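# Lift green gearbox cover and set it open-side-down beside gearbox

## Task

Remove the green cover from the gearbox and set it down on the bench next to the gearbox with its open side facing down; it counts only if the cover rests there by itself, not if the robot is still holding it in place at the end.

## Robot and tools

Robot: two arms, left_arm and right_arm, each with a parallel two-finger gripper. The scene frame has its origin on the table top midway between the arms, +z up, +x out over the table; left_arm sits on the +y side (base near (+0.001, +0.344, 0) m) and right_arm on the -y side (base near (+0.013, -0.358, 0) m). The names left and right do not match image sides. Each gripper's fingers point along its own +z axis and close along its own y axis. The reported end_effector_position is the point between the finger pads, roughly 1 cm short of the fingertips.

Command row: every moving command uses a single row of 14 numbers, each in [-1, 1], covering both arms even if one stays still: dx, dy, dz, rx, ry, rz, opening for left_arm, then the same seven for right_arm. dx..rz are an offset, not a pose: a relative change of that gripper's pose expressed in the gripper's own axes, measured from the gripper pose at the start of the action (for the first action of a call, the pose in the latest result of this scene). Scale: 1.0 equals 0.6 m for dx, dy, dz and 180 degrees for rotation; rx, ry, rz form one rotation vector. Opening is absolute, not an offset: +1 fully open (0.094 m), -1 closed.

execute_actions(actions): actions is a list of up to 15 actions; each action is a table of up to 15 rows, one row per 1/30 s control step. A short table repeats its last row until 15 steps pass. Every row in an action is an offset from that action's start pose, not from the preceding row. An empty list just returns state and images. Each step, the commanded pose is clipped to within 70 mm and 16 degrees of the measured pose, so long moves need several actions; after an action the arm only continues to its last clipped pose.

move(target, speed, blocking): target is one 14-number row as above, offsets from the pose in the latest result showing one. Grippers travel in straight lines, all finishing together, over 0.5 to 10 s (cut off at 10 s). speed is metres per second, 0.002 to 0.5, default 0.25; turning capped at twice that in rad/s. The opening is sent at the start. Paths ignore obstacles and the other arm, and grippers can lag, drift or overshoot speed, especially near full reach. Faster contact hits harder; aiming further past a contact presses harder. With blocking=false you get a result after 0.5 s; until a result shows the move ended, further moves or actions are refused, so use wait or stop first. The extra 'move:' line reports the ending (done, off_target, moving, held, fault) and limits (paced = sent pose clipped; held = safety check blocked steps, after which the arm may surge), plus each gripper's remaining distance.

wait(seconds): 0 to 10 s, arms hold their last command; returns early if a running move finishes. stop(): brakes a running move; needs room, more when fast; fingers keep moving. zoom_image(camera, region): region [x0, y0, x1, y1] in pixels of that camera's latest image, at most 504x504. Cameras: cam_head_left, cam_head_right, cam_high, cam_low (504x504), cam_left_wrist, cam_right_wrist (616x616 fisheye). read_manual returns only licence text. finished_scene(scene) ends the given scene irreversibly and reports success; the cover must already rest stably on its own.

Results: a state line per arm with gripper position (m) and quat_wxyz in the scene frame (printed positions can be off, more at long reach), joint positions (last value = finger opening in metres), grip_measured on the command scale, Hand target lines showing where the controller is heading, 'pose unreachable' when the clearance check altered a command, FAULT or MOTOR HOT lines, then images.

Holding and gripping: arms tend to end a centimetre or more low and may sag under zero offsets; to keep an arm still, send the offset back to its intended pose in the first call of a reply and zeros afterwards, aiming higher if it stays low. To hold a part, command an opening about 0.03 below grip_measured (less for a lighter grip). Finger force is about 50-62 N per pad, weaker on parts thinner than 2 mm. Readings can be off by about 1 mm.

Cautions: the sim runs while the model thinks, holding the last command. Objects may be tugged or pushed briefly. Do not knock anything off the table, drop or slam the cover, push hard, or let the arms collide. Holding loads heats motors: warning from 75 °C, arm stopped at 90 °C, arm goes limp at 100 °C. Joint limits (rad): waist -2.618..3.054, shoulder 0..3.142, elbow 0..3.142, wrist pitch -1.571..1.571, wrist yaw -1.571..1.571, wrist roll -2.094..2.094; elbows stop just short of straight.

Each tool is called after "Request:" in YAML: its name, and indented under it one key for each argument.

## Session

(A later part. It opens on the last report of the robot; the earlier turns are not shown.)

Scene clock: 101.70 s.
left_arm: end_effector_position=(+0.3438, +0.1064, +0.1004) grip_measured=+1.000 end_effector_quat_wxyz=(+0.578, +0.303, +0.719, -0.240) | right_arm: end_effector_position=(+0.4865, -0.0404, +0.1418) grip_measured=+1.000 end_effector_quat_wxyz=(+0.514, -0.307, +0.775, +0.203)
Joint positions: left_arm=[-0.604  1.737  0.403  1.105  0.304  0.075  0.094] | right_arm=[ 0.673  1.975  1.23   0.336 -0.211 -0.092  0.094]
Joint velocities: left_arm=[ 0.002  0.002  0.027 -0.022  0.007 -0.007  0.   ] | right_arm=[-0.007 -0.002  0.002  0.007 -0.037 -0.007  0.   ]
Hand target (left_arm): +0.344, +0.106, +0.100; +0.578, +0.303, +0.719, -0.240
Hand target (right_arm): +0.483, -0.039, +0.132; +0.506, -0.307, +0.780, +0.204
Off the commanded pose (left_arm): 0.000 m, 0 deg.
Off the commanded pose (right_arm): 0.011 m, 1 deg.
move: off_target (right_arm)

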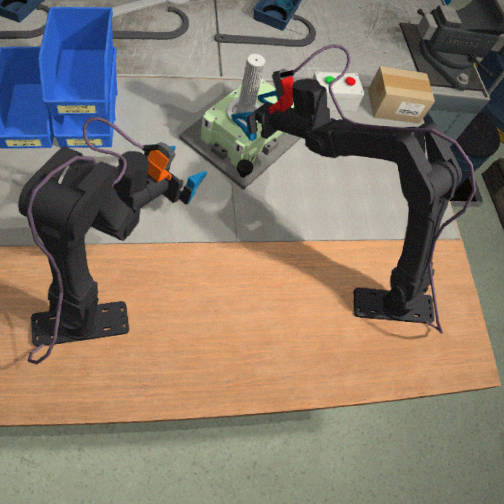

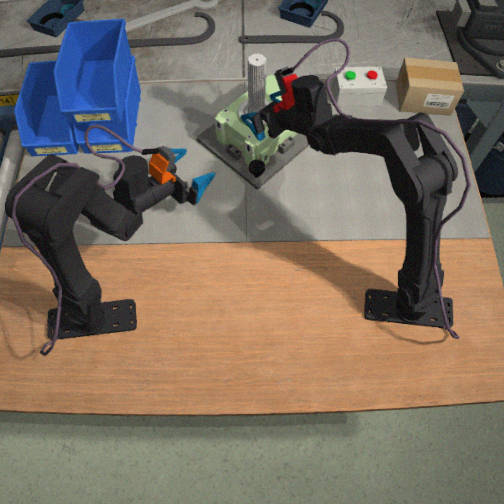

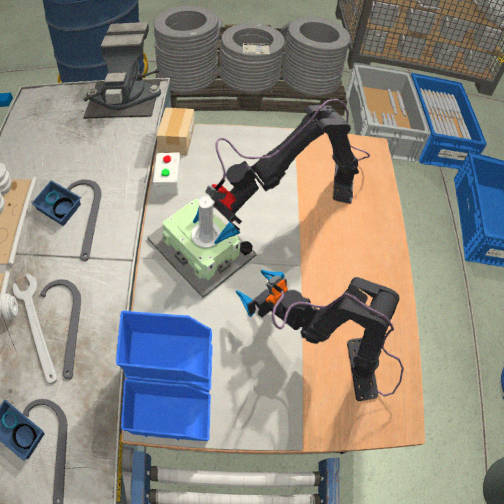

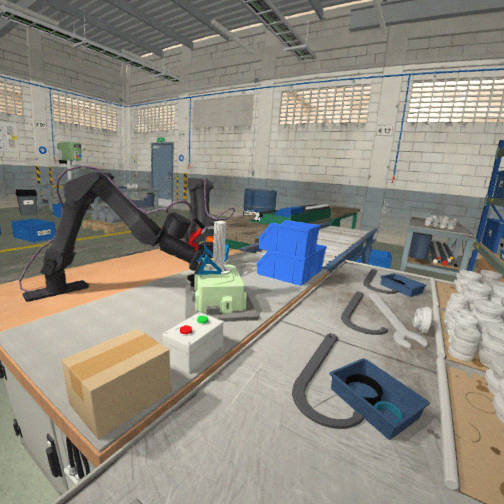

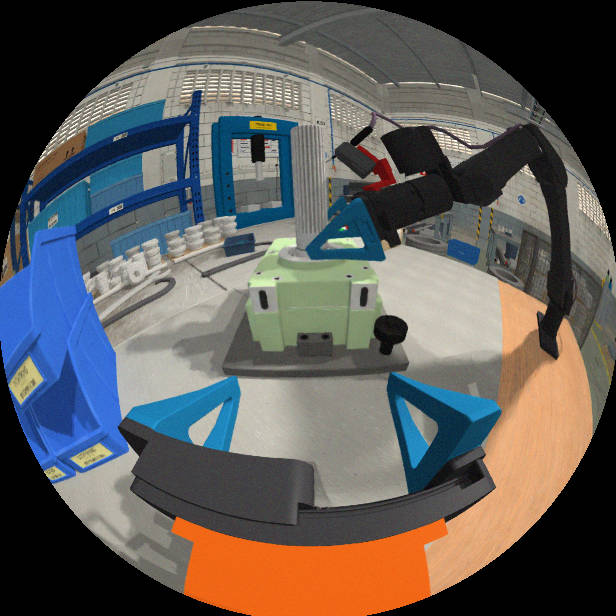

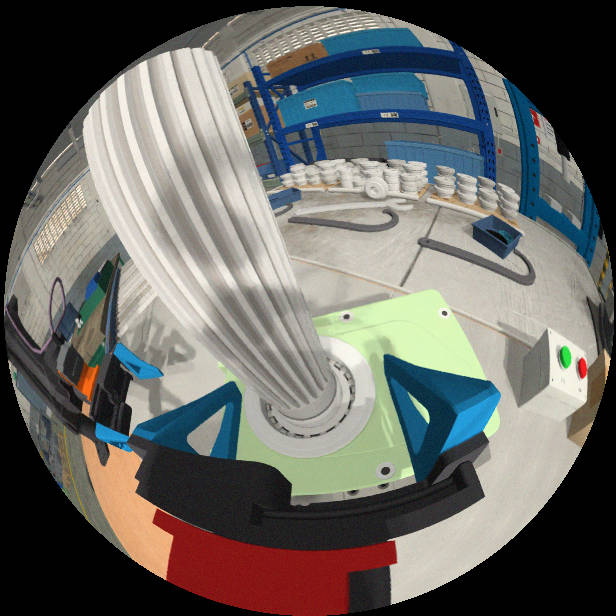

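Request:
zoom_image:
  camera: "cam_left_wrist"
  region: [260, 130, 460, 300]

Request:
zoom_image:
  camera: "cam_low"
  region: [150, 200, 290, 320]

Region (260, 130, 460, 300) of cam_left_wrist's 616x616 image, scaled by 2.520, with more detail than that image has; it fills the top 428 rows of this view, and the rest is white.

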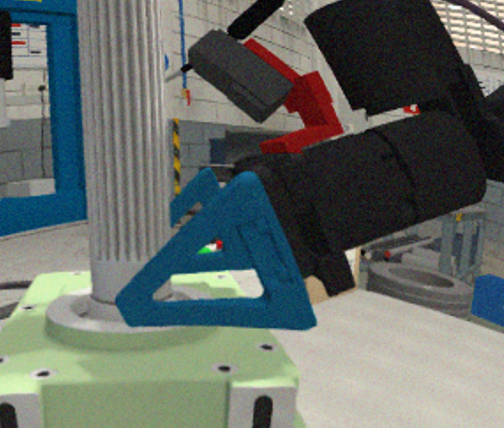

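Region (150, 200, 290, 320) of cam_low's 504x504 image, scaled by 3.600, with more detail than that image has; it fills the top 432 rows of this view, and the rest is white.

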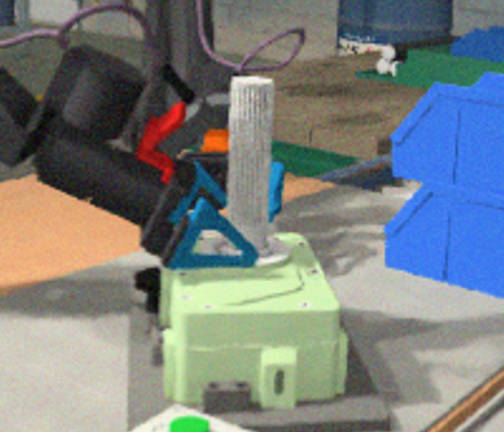

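Request:
move:
  target: [0,0,0,0,0,0,1, 0.0273,0.002,0.0038,0,0.0156,0,1]
  speed: 0.02

Scene clock: 105.80 s.
left_arm: end_effector_position=(+0.3438, +0.1064, +0.1004) grip_measured=+1.000 end_effector_quat_wxyz=(+0.578, +0.303, +0.719, -0.240) | right_arm: end_effector_position=(+0.4850, -0.0413, +0.1380) grip_measured=+1.000 end_effector_quat_wxyz=(+0.507, -0.307, +0.780, +0.202)
Joint positions: left_arm=[-0.604  1.737  0.403  1.105  0.304  0.075  0.094] | right_arm=[ 0.673  1.975  1.23   0.318 -0.211 -0.092  0.094]
Joint velocities: left_arm=[-0.012 -0.007  0.002  0.022  0.007  0.022  0.   ] | right_arm=[ 0.002  0.002 -0.007  0.022 -0.007  0.022  0.   ]
Hand target (left_arm): +0.344, +0.106, +0.100; +0.578, +0.303, +0.719, -0.240
Hand target (right_arm): +0.482, -0.042, +0.126; +0.495, -0.312, +0.787, +0.196
Off the commanded pose (left_arm): 0.000 m, 0 deg.
Off the commanded pose (right_arm): 0.012 m, 2 deg.
move: off_target (right_arm)

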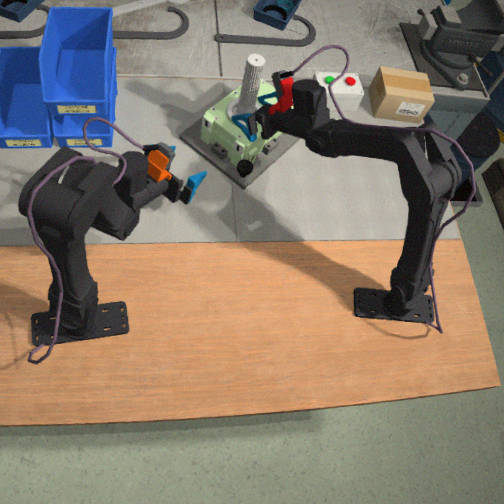

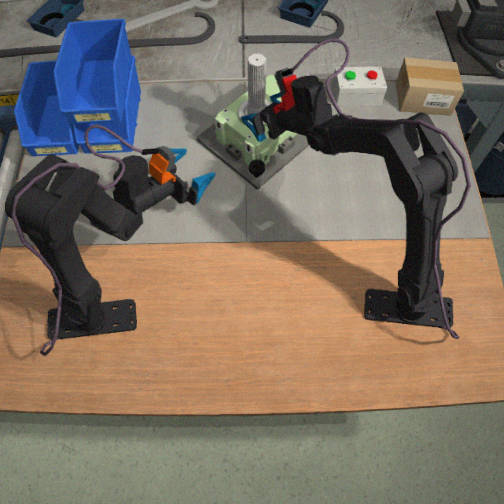

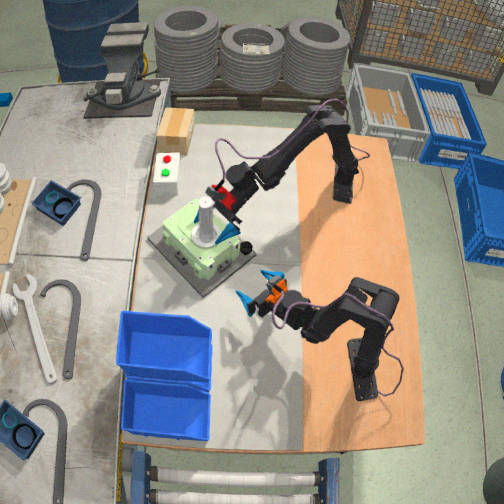

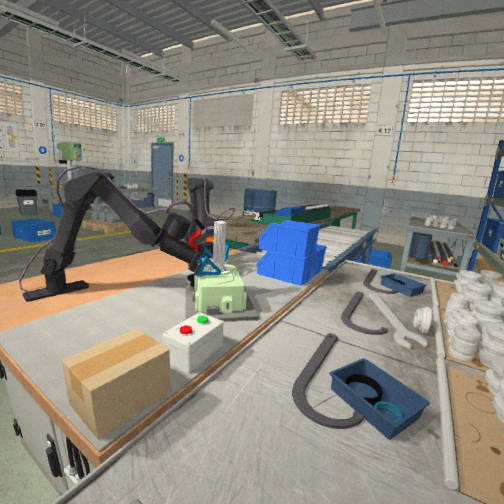

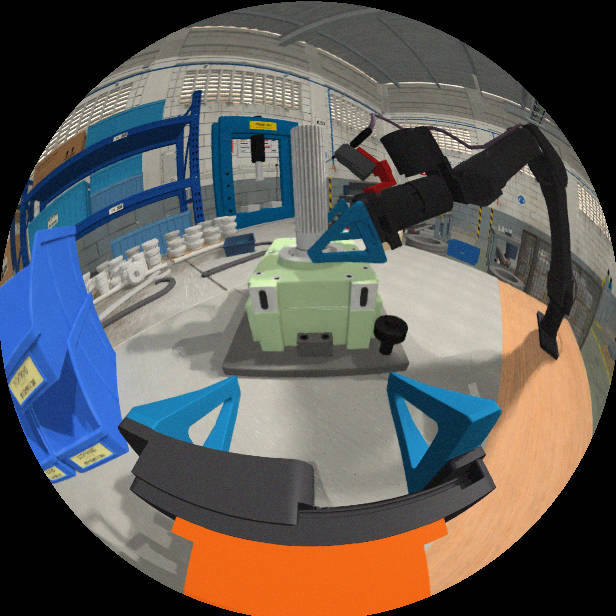

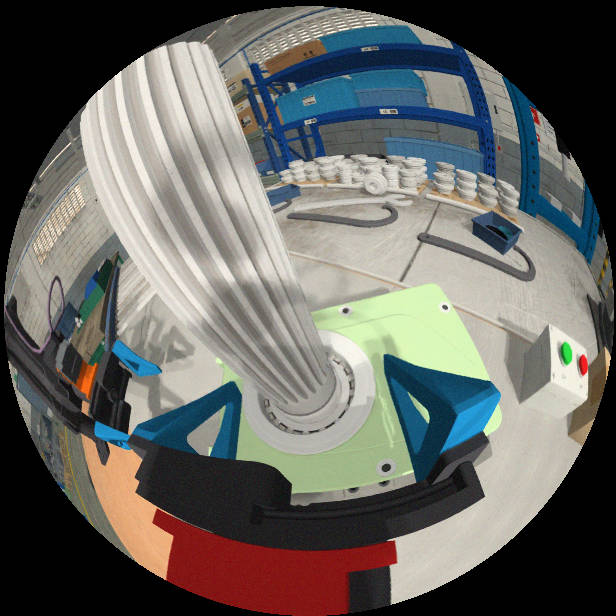

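Request:
zoom_image:
  camera: "cam_left_wrist"
  region: [270, 200, 410, 300]

Request:
zoom_image:
  camera: "cam_low"
  region: [180, 240, 260, 300]

Region (270, 200, 410, 300) of cam_left_wrist's 616x616 image, scaled by 3.600, with more detail than that image has; it fills the top 360 rows of this view, and the rest is white.

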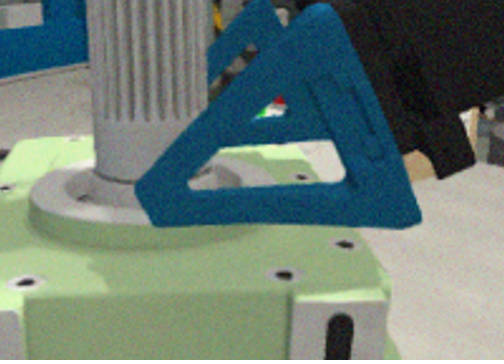

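Region (180, 240, 260, 300) of cam_low's 504x504 image, scaled by 6.300, with more detail than that image has; it fills the top 378 rows of this view, and the rest is white.

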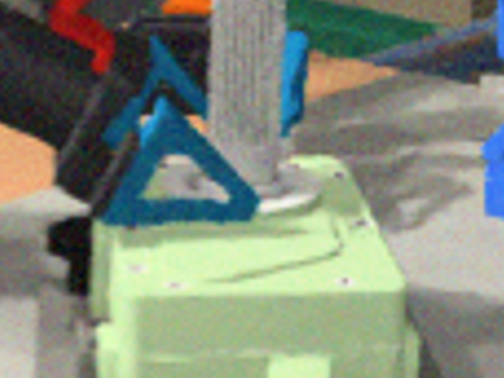

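Request:
move:
  target: [0,0,0,0,0,0,1, 0.0313,0.0008,0.0074,0,0.015,0,1]
  speed: 0.02

Scene clock: 108.07 s.
left_arm: end_effector_position=(+0.3438, +0.1064, +0.1004) grip_measured=+1.000 end_effector_quat_wxyz=(+0.578, +0.303, +0.719, -0.240) | right_arm: end_effector_position=(+0.4849, -0.0413, +0.1377) grip_measured=+1.000 end_effector_quat_wxyz=(+0.506, -0.307, +0.780, +0.202)
Joint positions: left_arm=[-0.604  1.737  0.403  1.105  0.304  0.075  0.094] | right_arm=[ 0.673  1.975  1.23   0.317 -0.211 -0.092  0.094]
Joint velocities: left_arm=[-0.017 -0.007  0.002 -0.066 -0.037 -0.022  0.   ] | right_arm=[-0.017 -0.017 -0.002 -0.007 -0.022 -0.066  0.   ]
Hand target (left_arm): +0.344, +0.106, +0.100; +0.578, +0.303, +0.719, -0.240
Hand target (right_arm): +0.481, -0.043, +0.119; +0.488, -0.312, +0.791, +0.195
Off the commanded pose (left_arm): 0.000 m, 0 deg.
Off the commanded pose (right_arm): 0.019 m, 3 deg.
move: off_target (right_arm)

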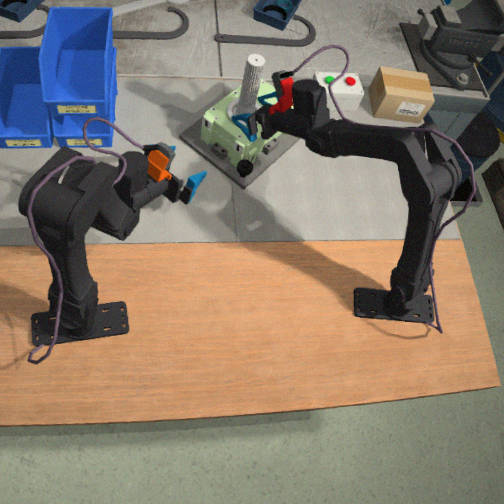

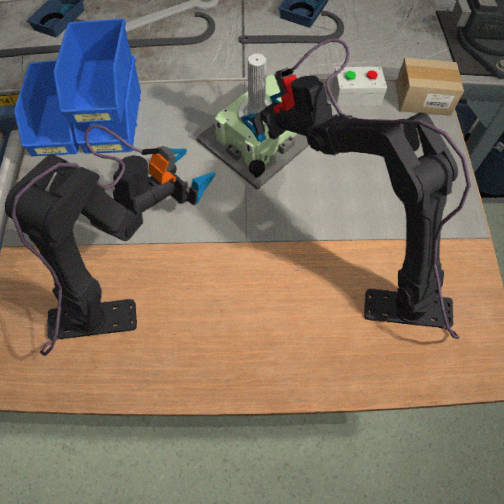

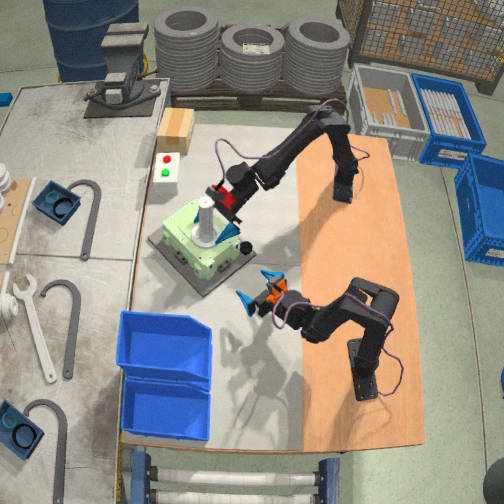

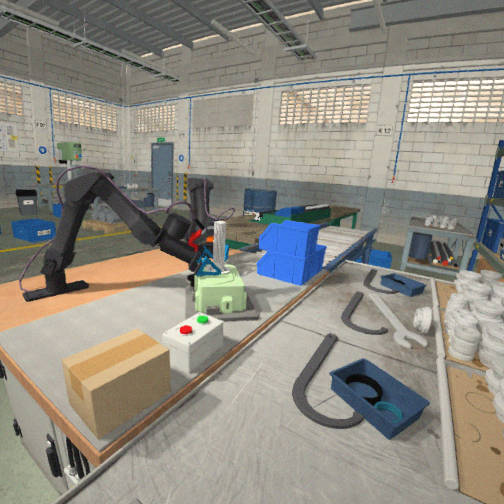

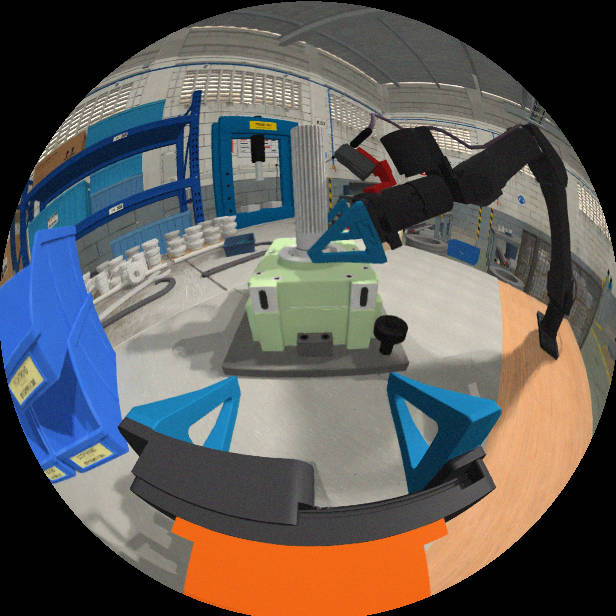

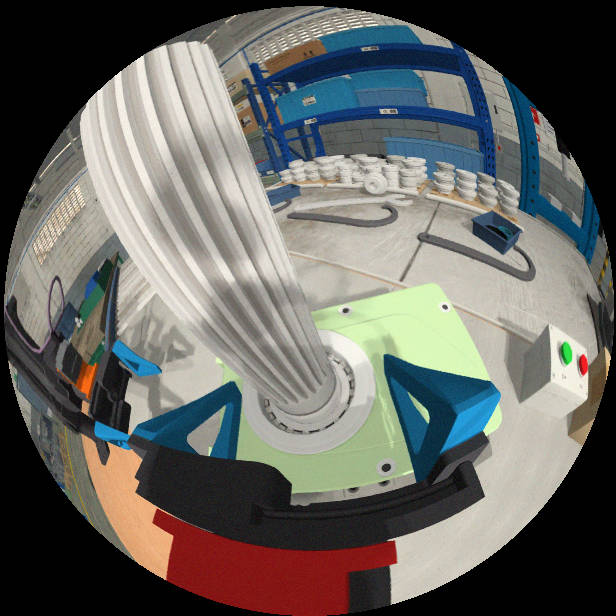

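Request:
zoom_image:
  camera: "cam_right_wrist"
  region: [200, 330, 340, 490]

Request:
zoom_image:
  camera: "cam_right_wrist"
  region: [310, 330, 470, 500]

Region (200, 330, 340, 490) of cam_right_wrist's 616x616 image, scaled by 3.150, with more detail than that image has; it fills the left 441 columns of this view, and the rest is white.

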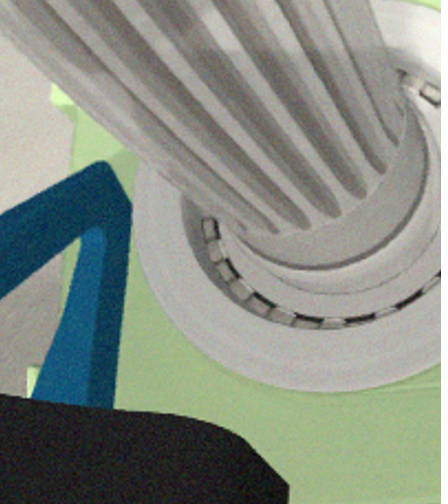

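Region (310, 330, 470, 500) of cam_right_wrist's 616x616 image, scaled by 2.965, with more detail than that image has; it fills the left 474 columns of this view, and the rest is white.

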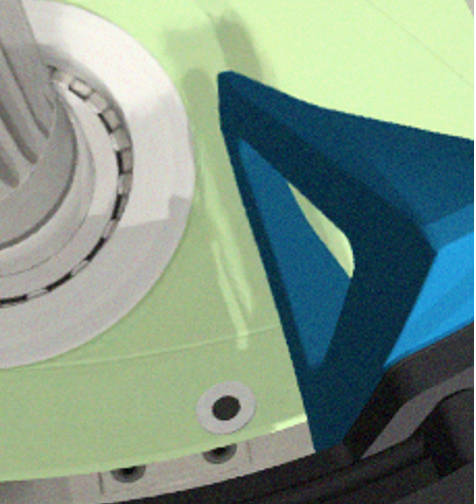

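Request:
execute_actions:
  actions:
    - [[0,0,0,0,0,0,1, -0.0092,0,-0.004,0,0,0,1]]
    - [[0,0,0,0,0,0,1, -0.003,0.017,-0.0013,0,0,0,1]]

Scene clock: 110.80 s.
left_arm: end_effector_position=(+0.3438, +0.1064, +0.1004) grip_measured=+1.000 end_effector_quat_wxyz=(+0.578, +0.303, +0.719, -0.240) | right_arm: end_effector_position=(+0.4821, -0.0366, +0.1374) grip_measured=+1.000 end_effector_quat_wxyz=(+0.506, -0.307, +0.781, +0.200)
Joint positions: left_arm=[-0.604  1.737  0.403  1.105  0.304  0.075  0.094] | right_arm=[ 0.688  1.975  1.23   0.317 -0.195 -0.086  0.094]
Joint velocities: left_arm=[-0.002  0.002 -0.012 -0.007 -0.051  0.037  0.   ] | right_arm=[ 0.017 -0.007 -0.017 -0.022  0.007  0.022  0.   ]
Hand target (left_arm): +0.344, +0.106, +0.100; +0.578, +0.303, +0.719, -0.240
Hand target (right_arm): +0.478, -0.034, +0.140; +0.506, -0.307, +0.780, +0.202
Off the commanded pose (left_arm): 0.000 m, 0 deg.
Off the commanded pose (right_arm): 0.005 m, 0 deg.

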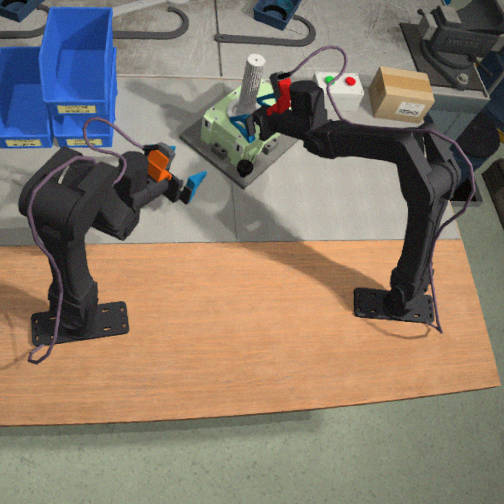

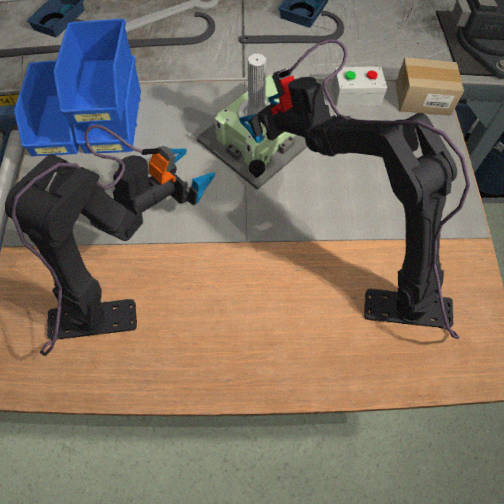

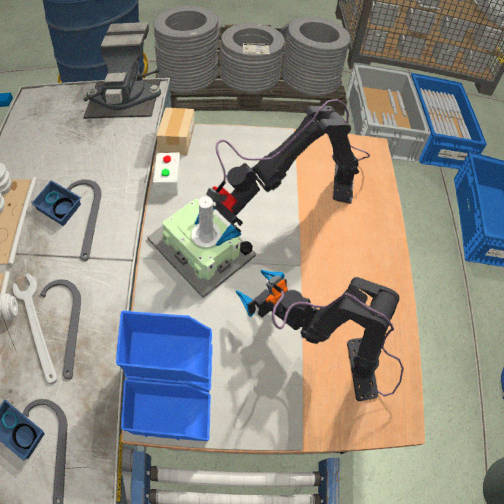

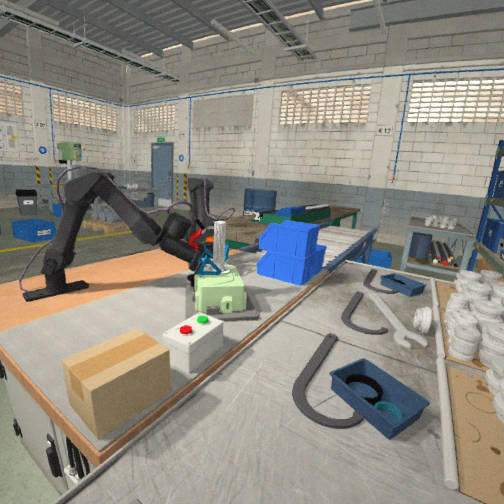

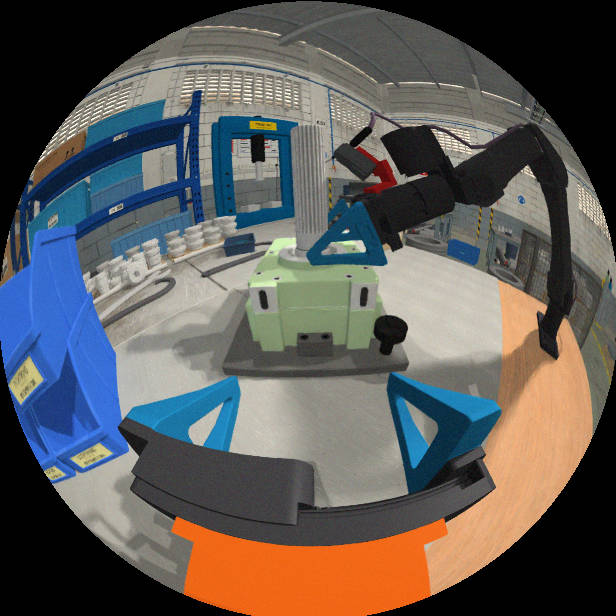

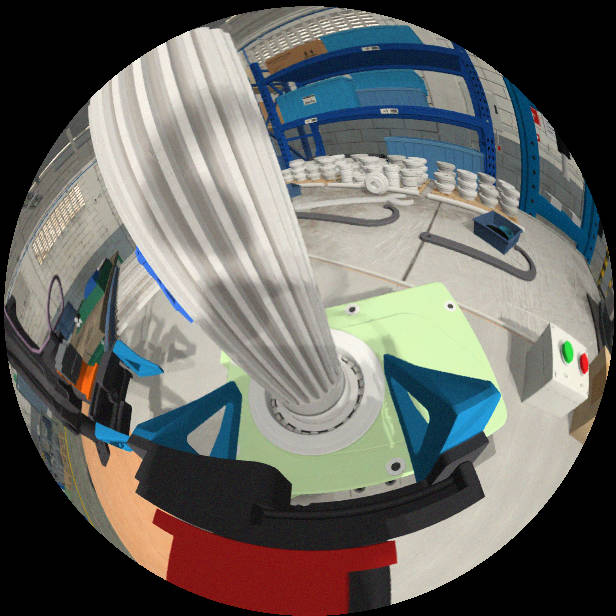

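Request:
zoom_image:
  camera: "cam_right_wrist"
  region: [200, 310, 460, 500]

Request:
zoom_image:
  camera: "cam_left_wrist"
  region: [270, 130, 430, 300]

Region (200, 310, 460, 500) of cam_right_wrist's 616x616 image, scaled by 1.938, with more detail than that image has; it fills the top 368 rows of this view, and the rest is white.

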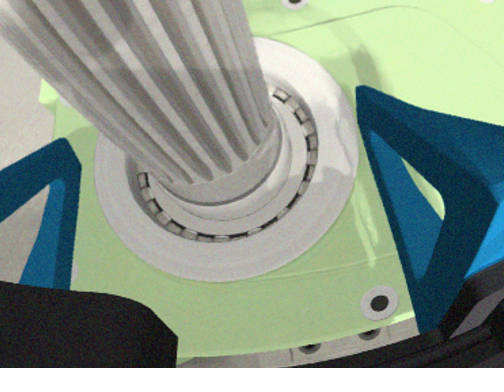

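Region (270, 130, 430, 300) of cam_left_wrist's 616x616 image, scaled by 2.965, with more detail than that image has; it fills the left 474 columns of this view, and the rest is white.

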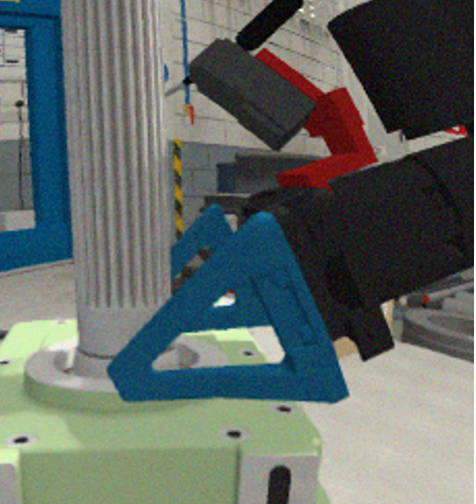

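Request:
move:
  target: [0,0,0,0,0,0,1, 0.0303,0.0045,0.0057,0,0.0133,0,1]
  speed: 0.02

Scene clock: 112.87 s.
left_arm: end_effector_position=(+0.3438, +0.1064, +0.1004) grip_measured=+1.000 end_effector_quat_wxyz=(+0.578, +0.303, +0.719, -0.240) | right_arm: end_effector_position=(+0.4825, -0.0370, +0.1374) grip_measured=+1.000 end_effector_quat_wxyz=(+0.506, -0.306, +0.781, +0.199)
Joint positions: left_arm=[-0.604  1.737  0.403  1.105  0.304  0.075  0.094] | right_arm=[ 0.688  1.975  1.23   0.317 -0.192 -0.086  0.094]
Joint velocities: left_arm=[-0.002 -0.017 -0.002 -0.051 -0.051 -0.066  0.   ] | right_arm=[-0.002 -0.007  0.012 -0.022 -0.037 -0.081  0.   ]
Hand target (left_arm): +0.344, +0.106, +0.100; +0.578, +0.303, +0.719, -0.240
Hand target (right_arm): +0.477, -0.038, +0.120; +0.490, -0.311, +0.791, +0.194
Off the commanded pose (left_arm): 0.000 m, 0 deg.
Off the commanded pose (right_arm): 0.019 m, 2 deg.
move: off_target (right_arm)

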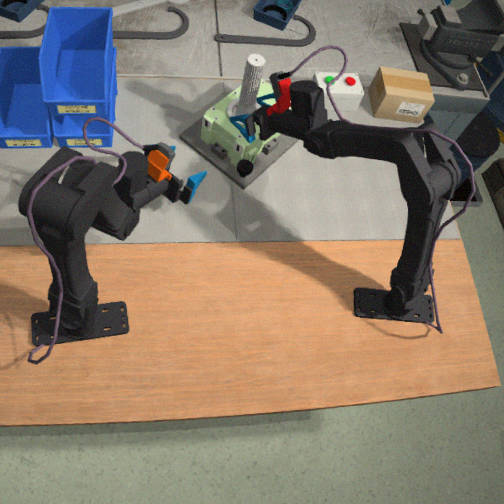

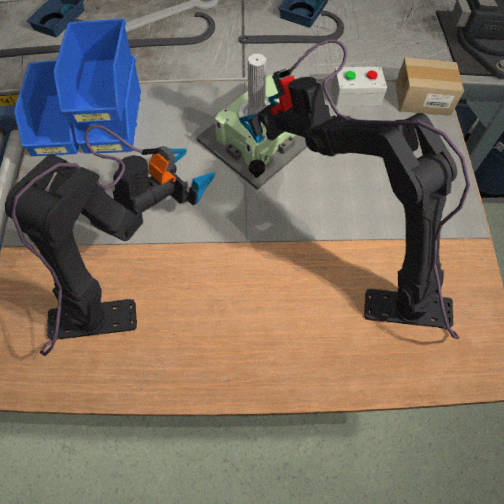

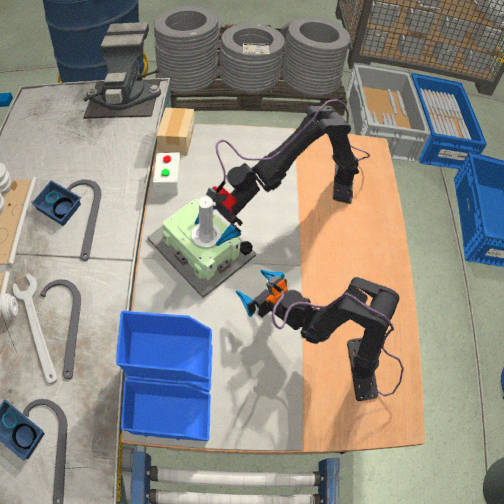

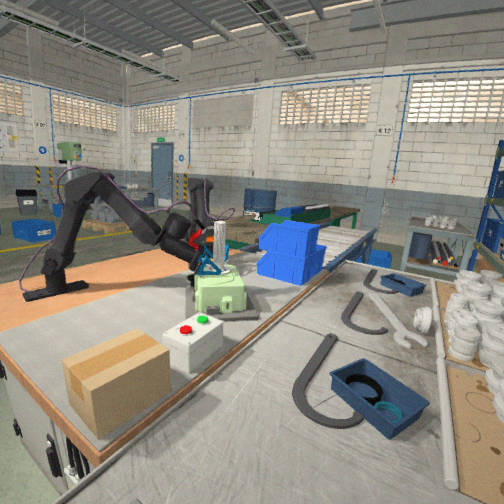

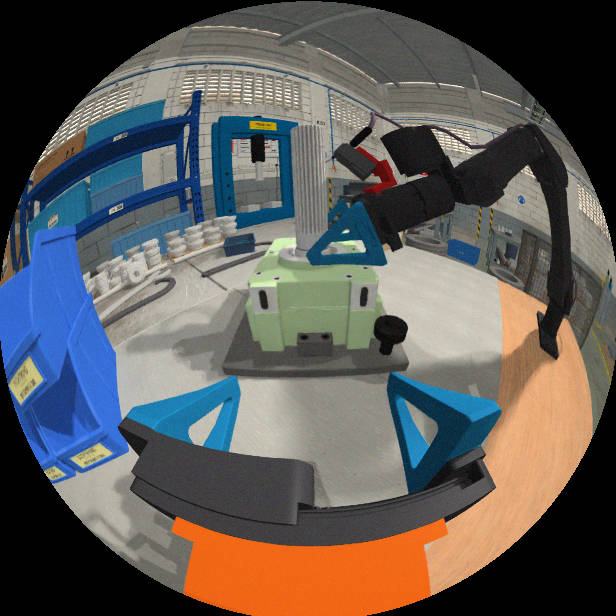

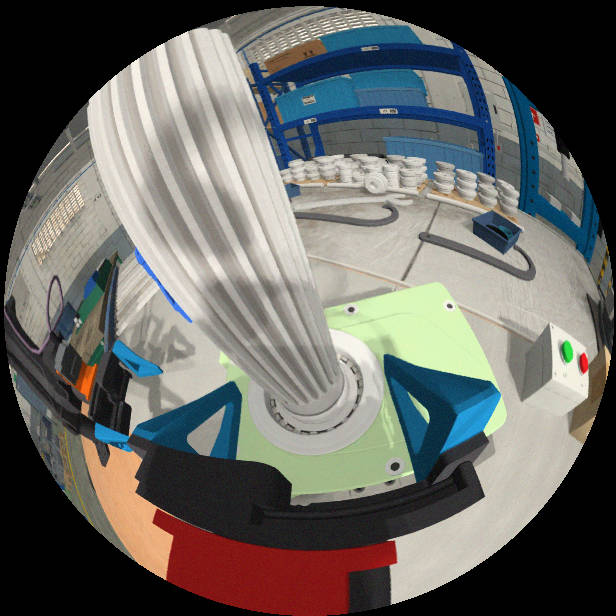

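Request:
execute_actions:
  actions:
    - [[0,0,0,0,0,0,1, -0.003,0,-0.001,0,0,0,0.9]]
    - [[0,0,0,0,0,0,1, -0.003,0,-0.001,0,0,0,0.8]]

Request:
zoom_image:
  camera: "cam_right_wrist"
  region: [200, 310, 460, 500]

Request:
zoom_image:
  camera: "cam_left_wrist"
  region: [270, 200, 410, 300]

Scene clock: 115.73 s.
left_arm: end_effector_position=(+0.3438, +0.1064, +0.1004) grip_measured=+1.000 end_effector_quat_wxyz=(+0.578, +0.303, +0.719, -0.240) | right_arm: end_effector_position=(+0.4834, -0.0380, +0.1374) grip_measured=+0.820 end_effector_quat_wxyz=(+0.507, -0.304, +0.782, +0.196)
Joint positions: left_arm=[-0.604  1.737  0.403  1.105  0.304  0.075  0.094] | right_arm=[ 0.688  1.975  1.23   0.317 -0.185 -0.086  0.086]
Joint velocities: left_arm=[-0.002 -0.012 -0.007 -0.066 -0.066 -0.037  0.   ] | right_arm=[ 0.012 -0.012  0.027 -0.037 -0.022  0.007  0.   ]
Hand target (left_arm): +0.344, +0.106, +0.100; +0.578, +0.303, +0.719, -0.240
Hand target (right_arm): +0.483, -0.038, +0.139; +0.507, -0.305, +0.782, +0.197
Off the commanded pose (left_arm): 0.000 m, 0 deg.
Off the commanded pose (right_arm): 0.002 m, 0 deg.

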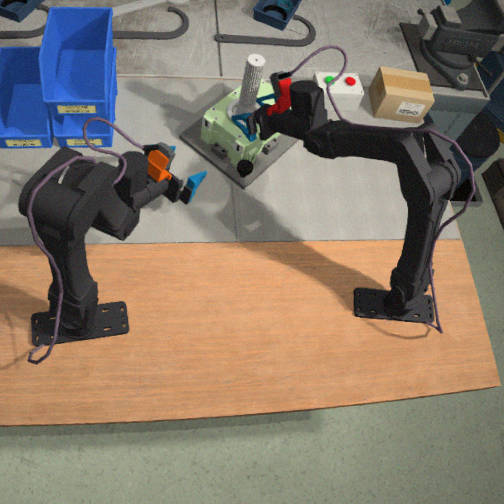

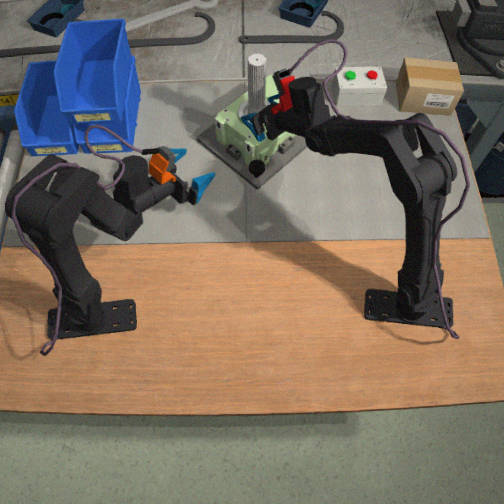

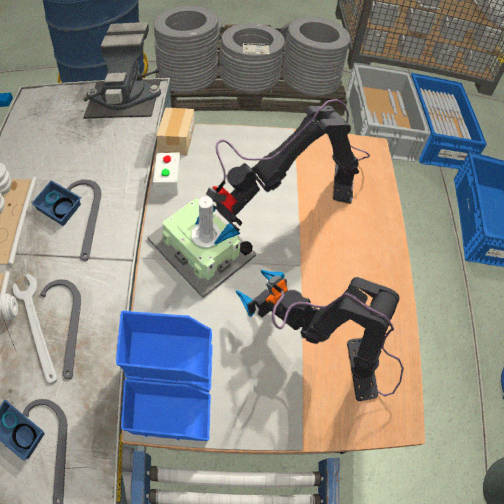

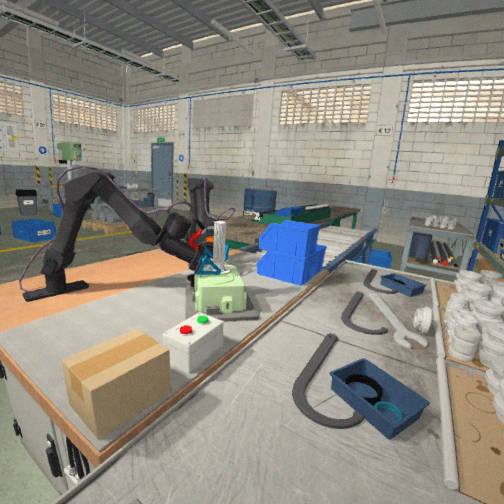

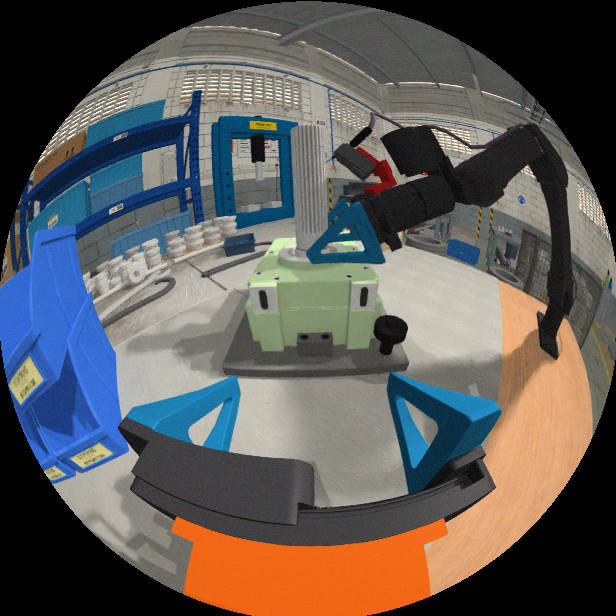

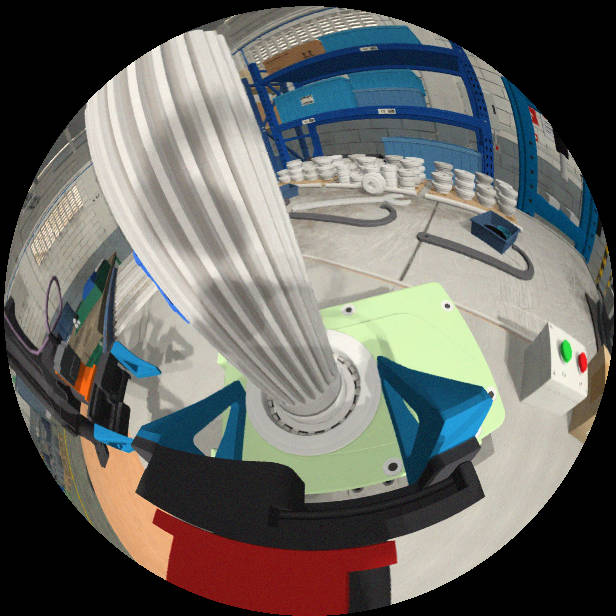

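Region (200, 310, 460, 500) of cam_right_wrist's 616x616 image, scaled by 1.938, with more detail than that image has; it fills the top 368 rows of this view, and the rest is white.

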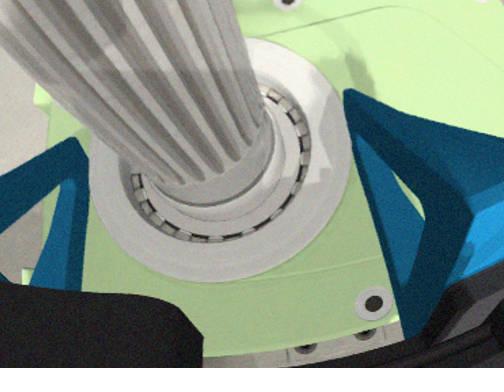

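Region (270, 200, 410, 300) of cam_left_wrist's 616x616 image, scaled by 3.600, with more detail than that image has; it fills the top 360 rows of this view, and the rest is white.

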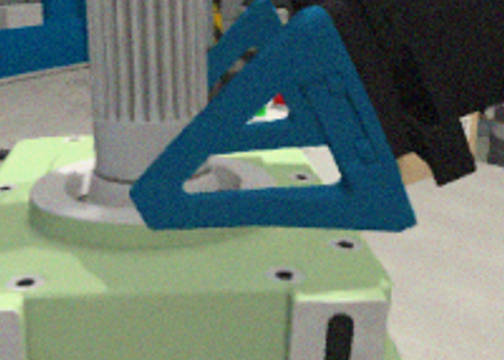

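Request:
execute_actions:
  actions:
    - [[0,0,0,0,0,0,1, 0,0,0,0,0,0,0.78]]

Scene clock: 116.40 s.
left_arm: end_effector_position=(+0.3438, +0.1064, +0.1004) grip_measured=+1.000 end_effector_quat_wxyz=(+0.578, +0.303, +0.719, -0.240) | right_arm: end_effector_position=(+0.4834, -0.0380, +0.1374) grip_measured=+0.820 end_effector_quat_wxyz=(+0.508, -0.304, +0.782, +0.196)
Joint positions: left_arm=[-0.604  1.737  0.403  1.105  0.304  0.075  0.094] | right_arm=[ 0.688  1.975  1.23   0.318 -0.185 -0.086  0.086]
Joint velocities: left_arm=[-0.007  0.002  0.012  0.037 -0.022 -0.11   0.   ] | right_arm=[-0.002  0.002 -0.022  0.007  0.007  0.007 -0.   ]
Hand target (left_arm): +0.344, +0.106, +0.100; +0.578, +0.303, +0.719, -0.240
Hand target (right_arm): +0.483, -0.038, +0.137; +0.508, -0.304, +0.782, +0.196
Off the commanded pose (left_arm): 0.000 m, 0 deg.
Off the commanded pose (right_arm): 0.000 m, 0 deg.

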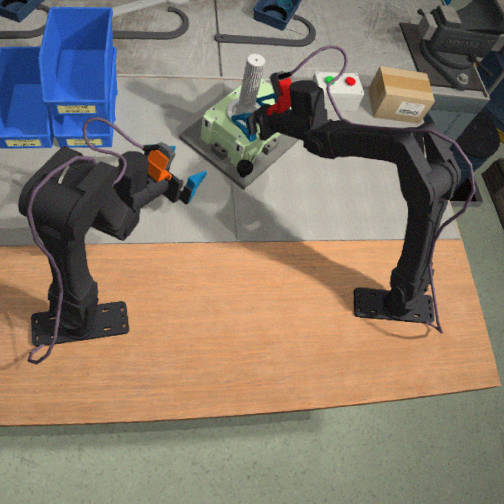

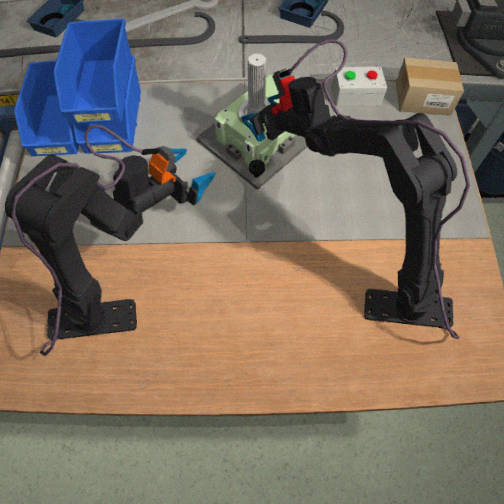

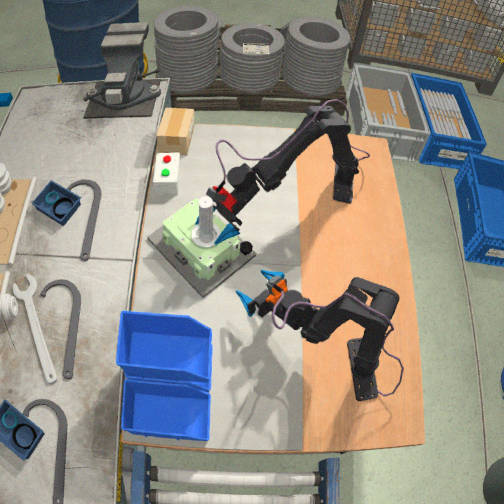

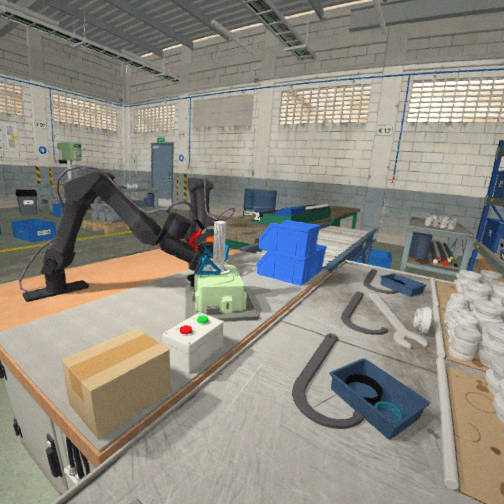

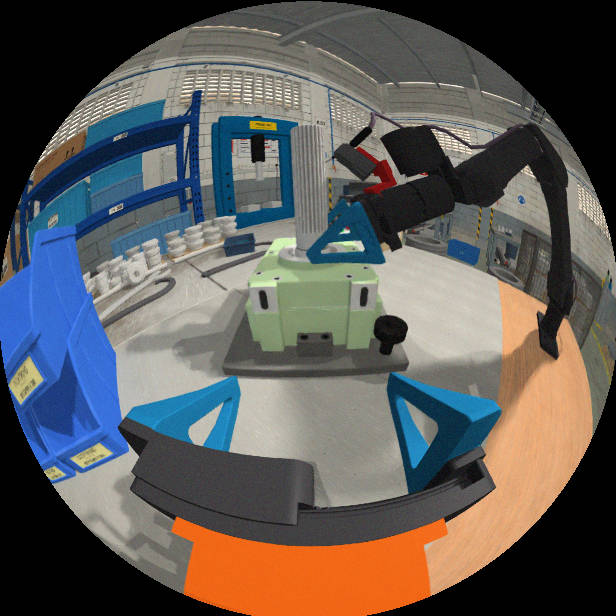

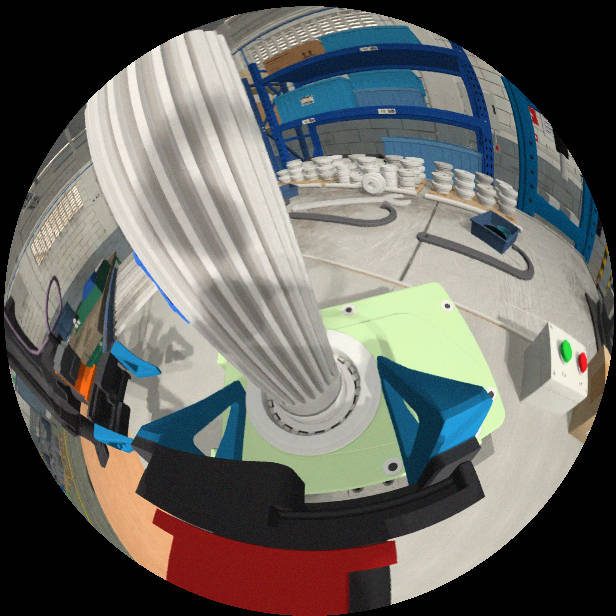

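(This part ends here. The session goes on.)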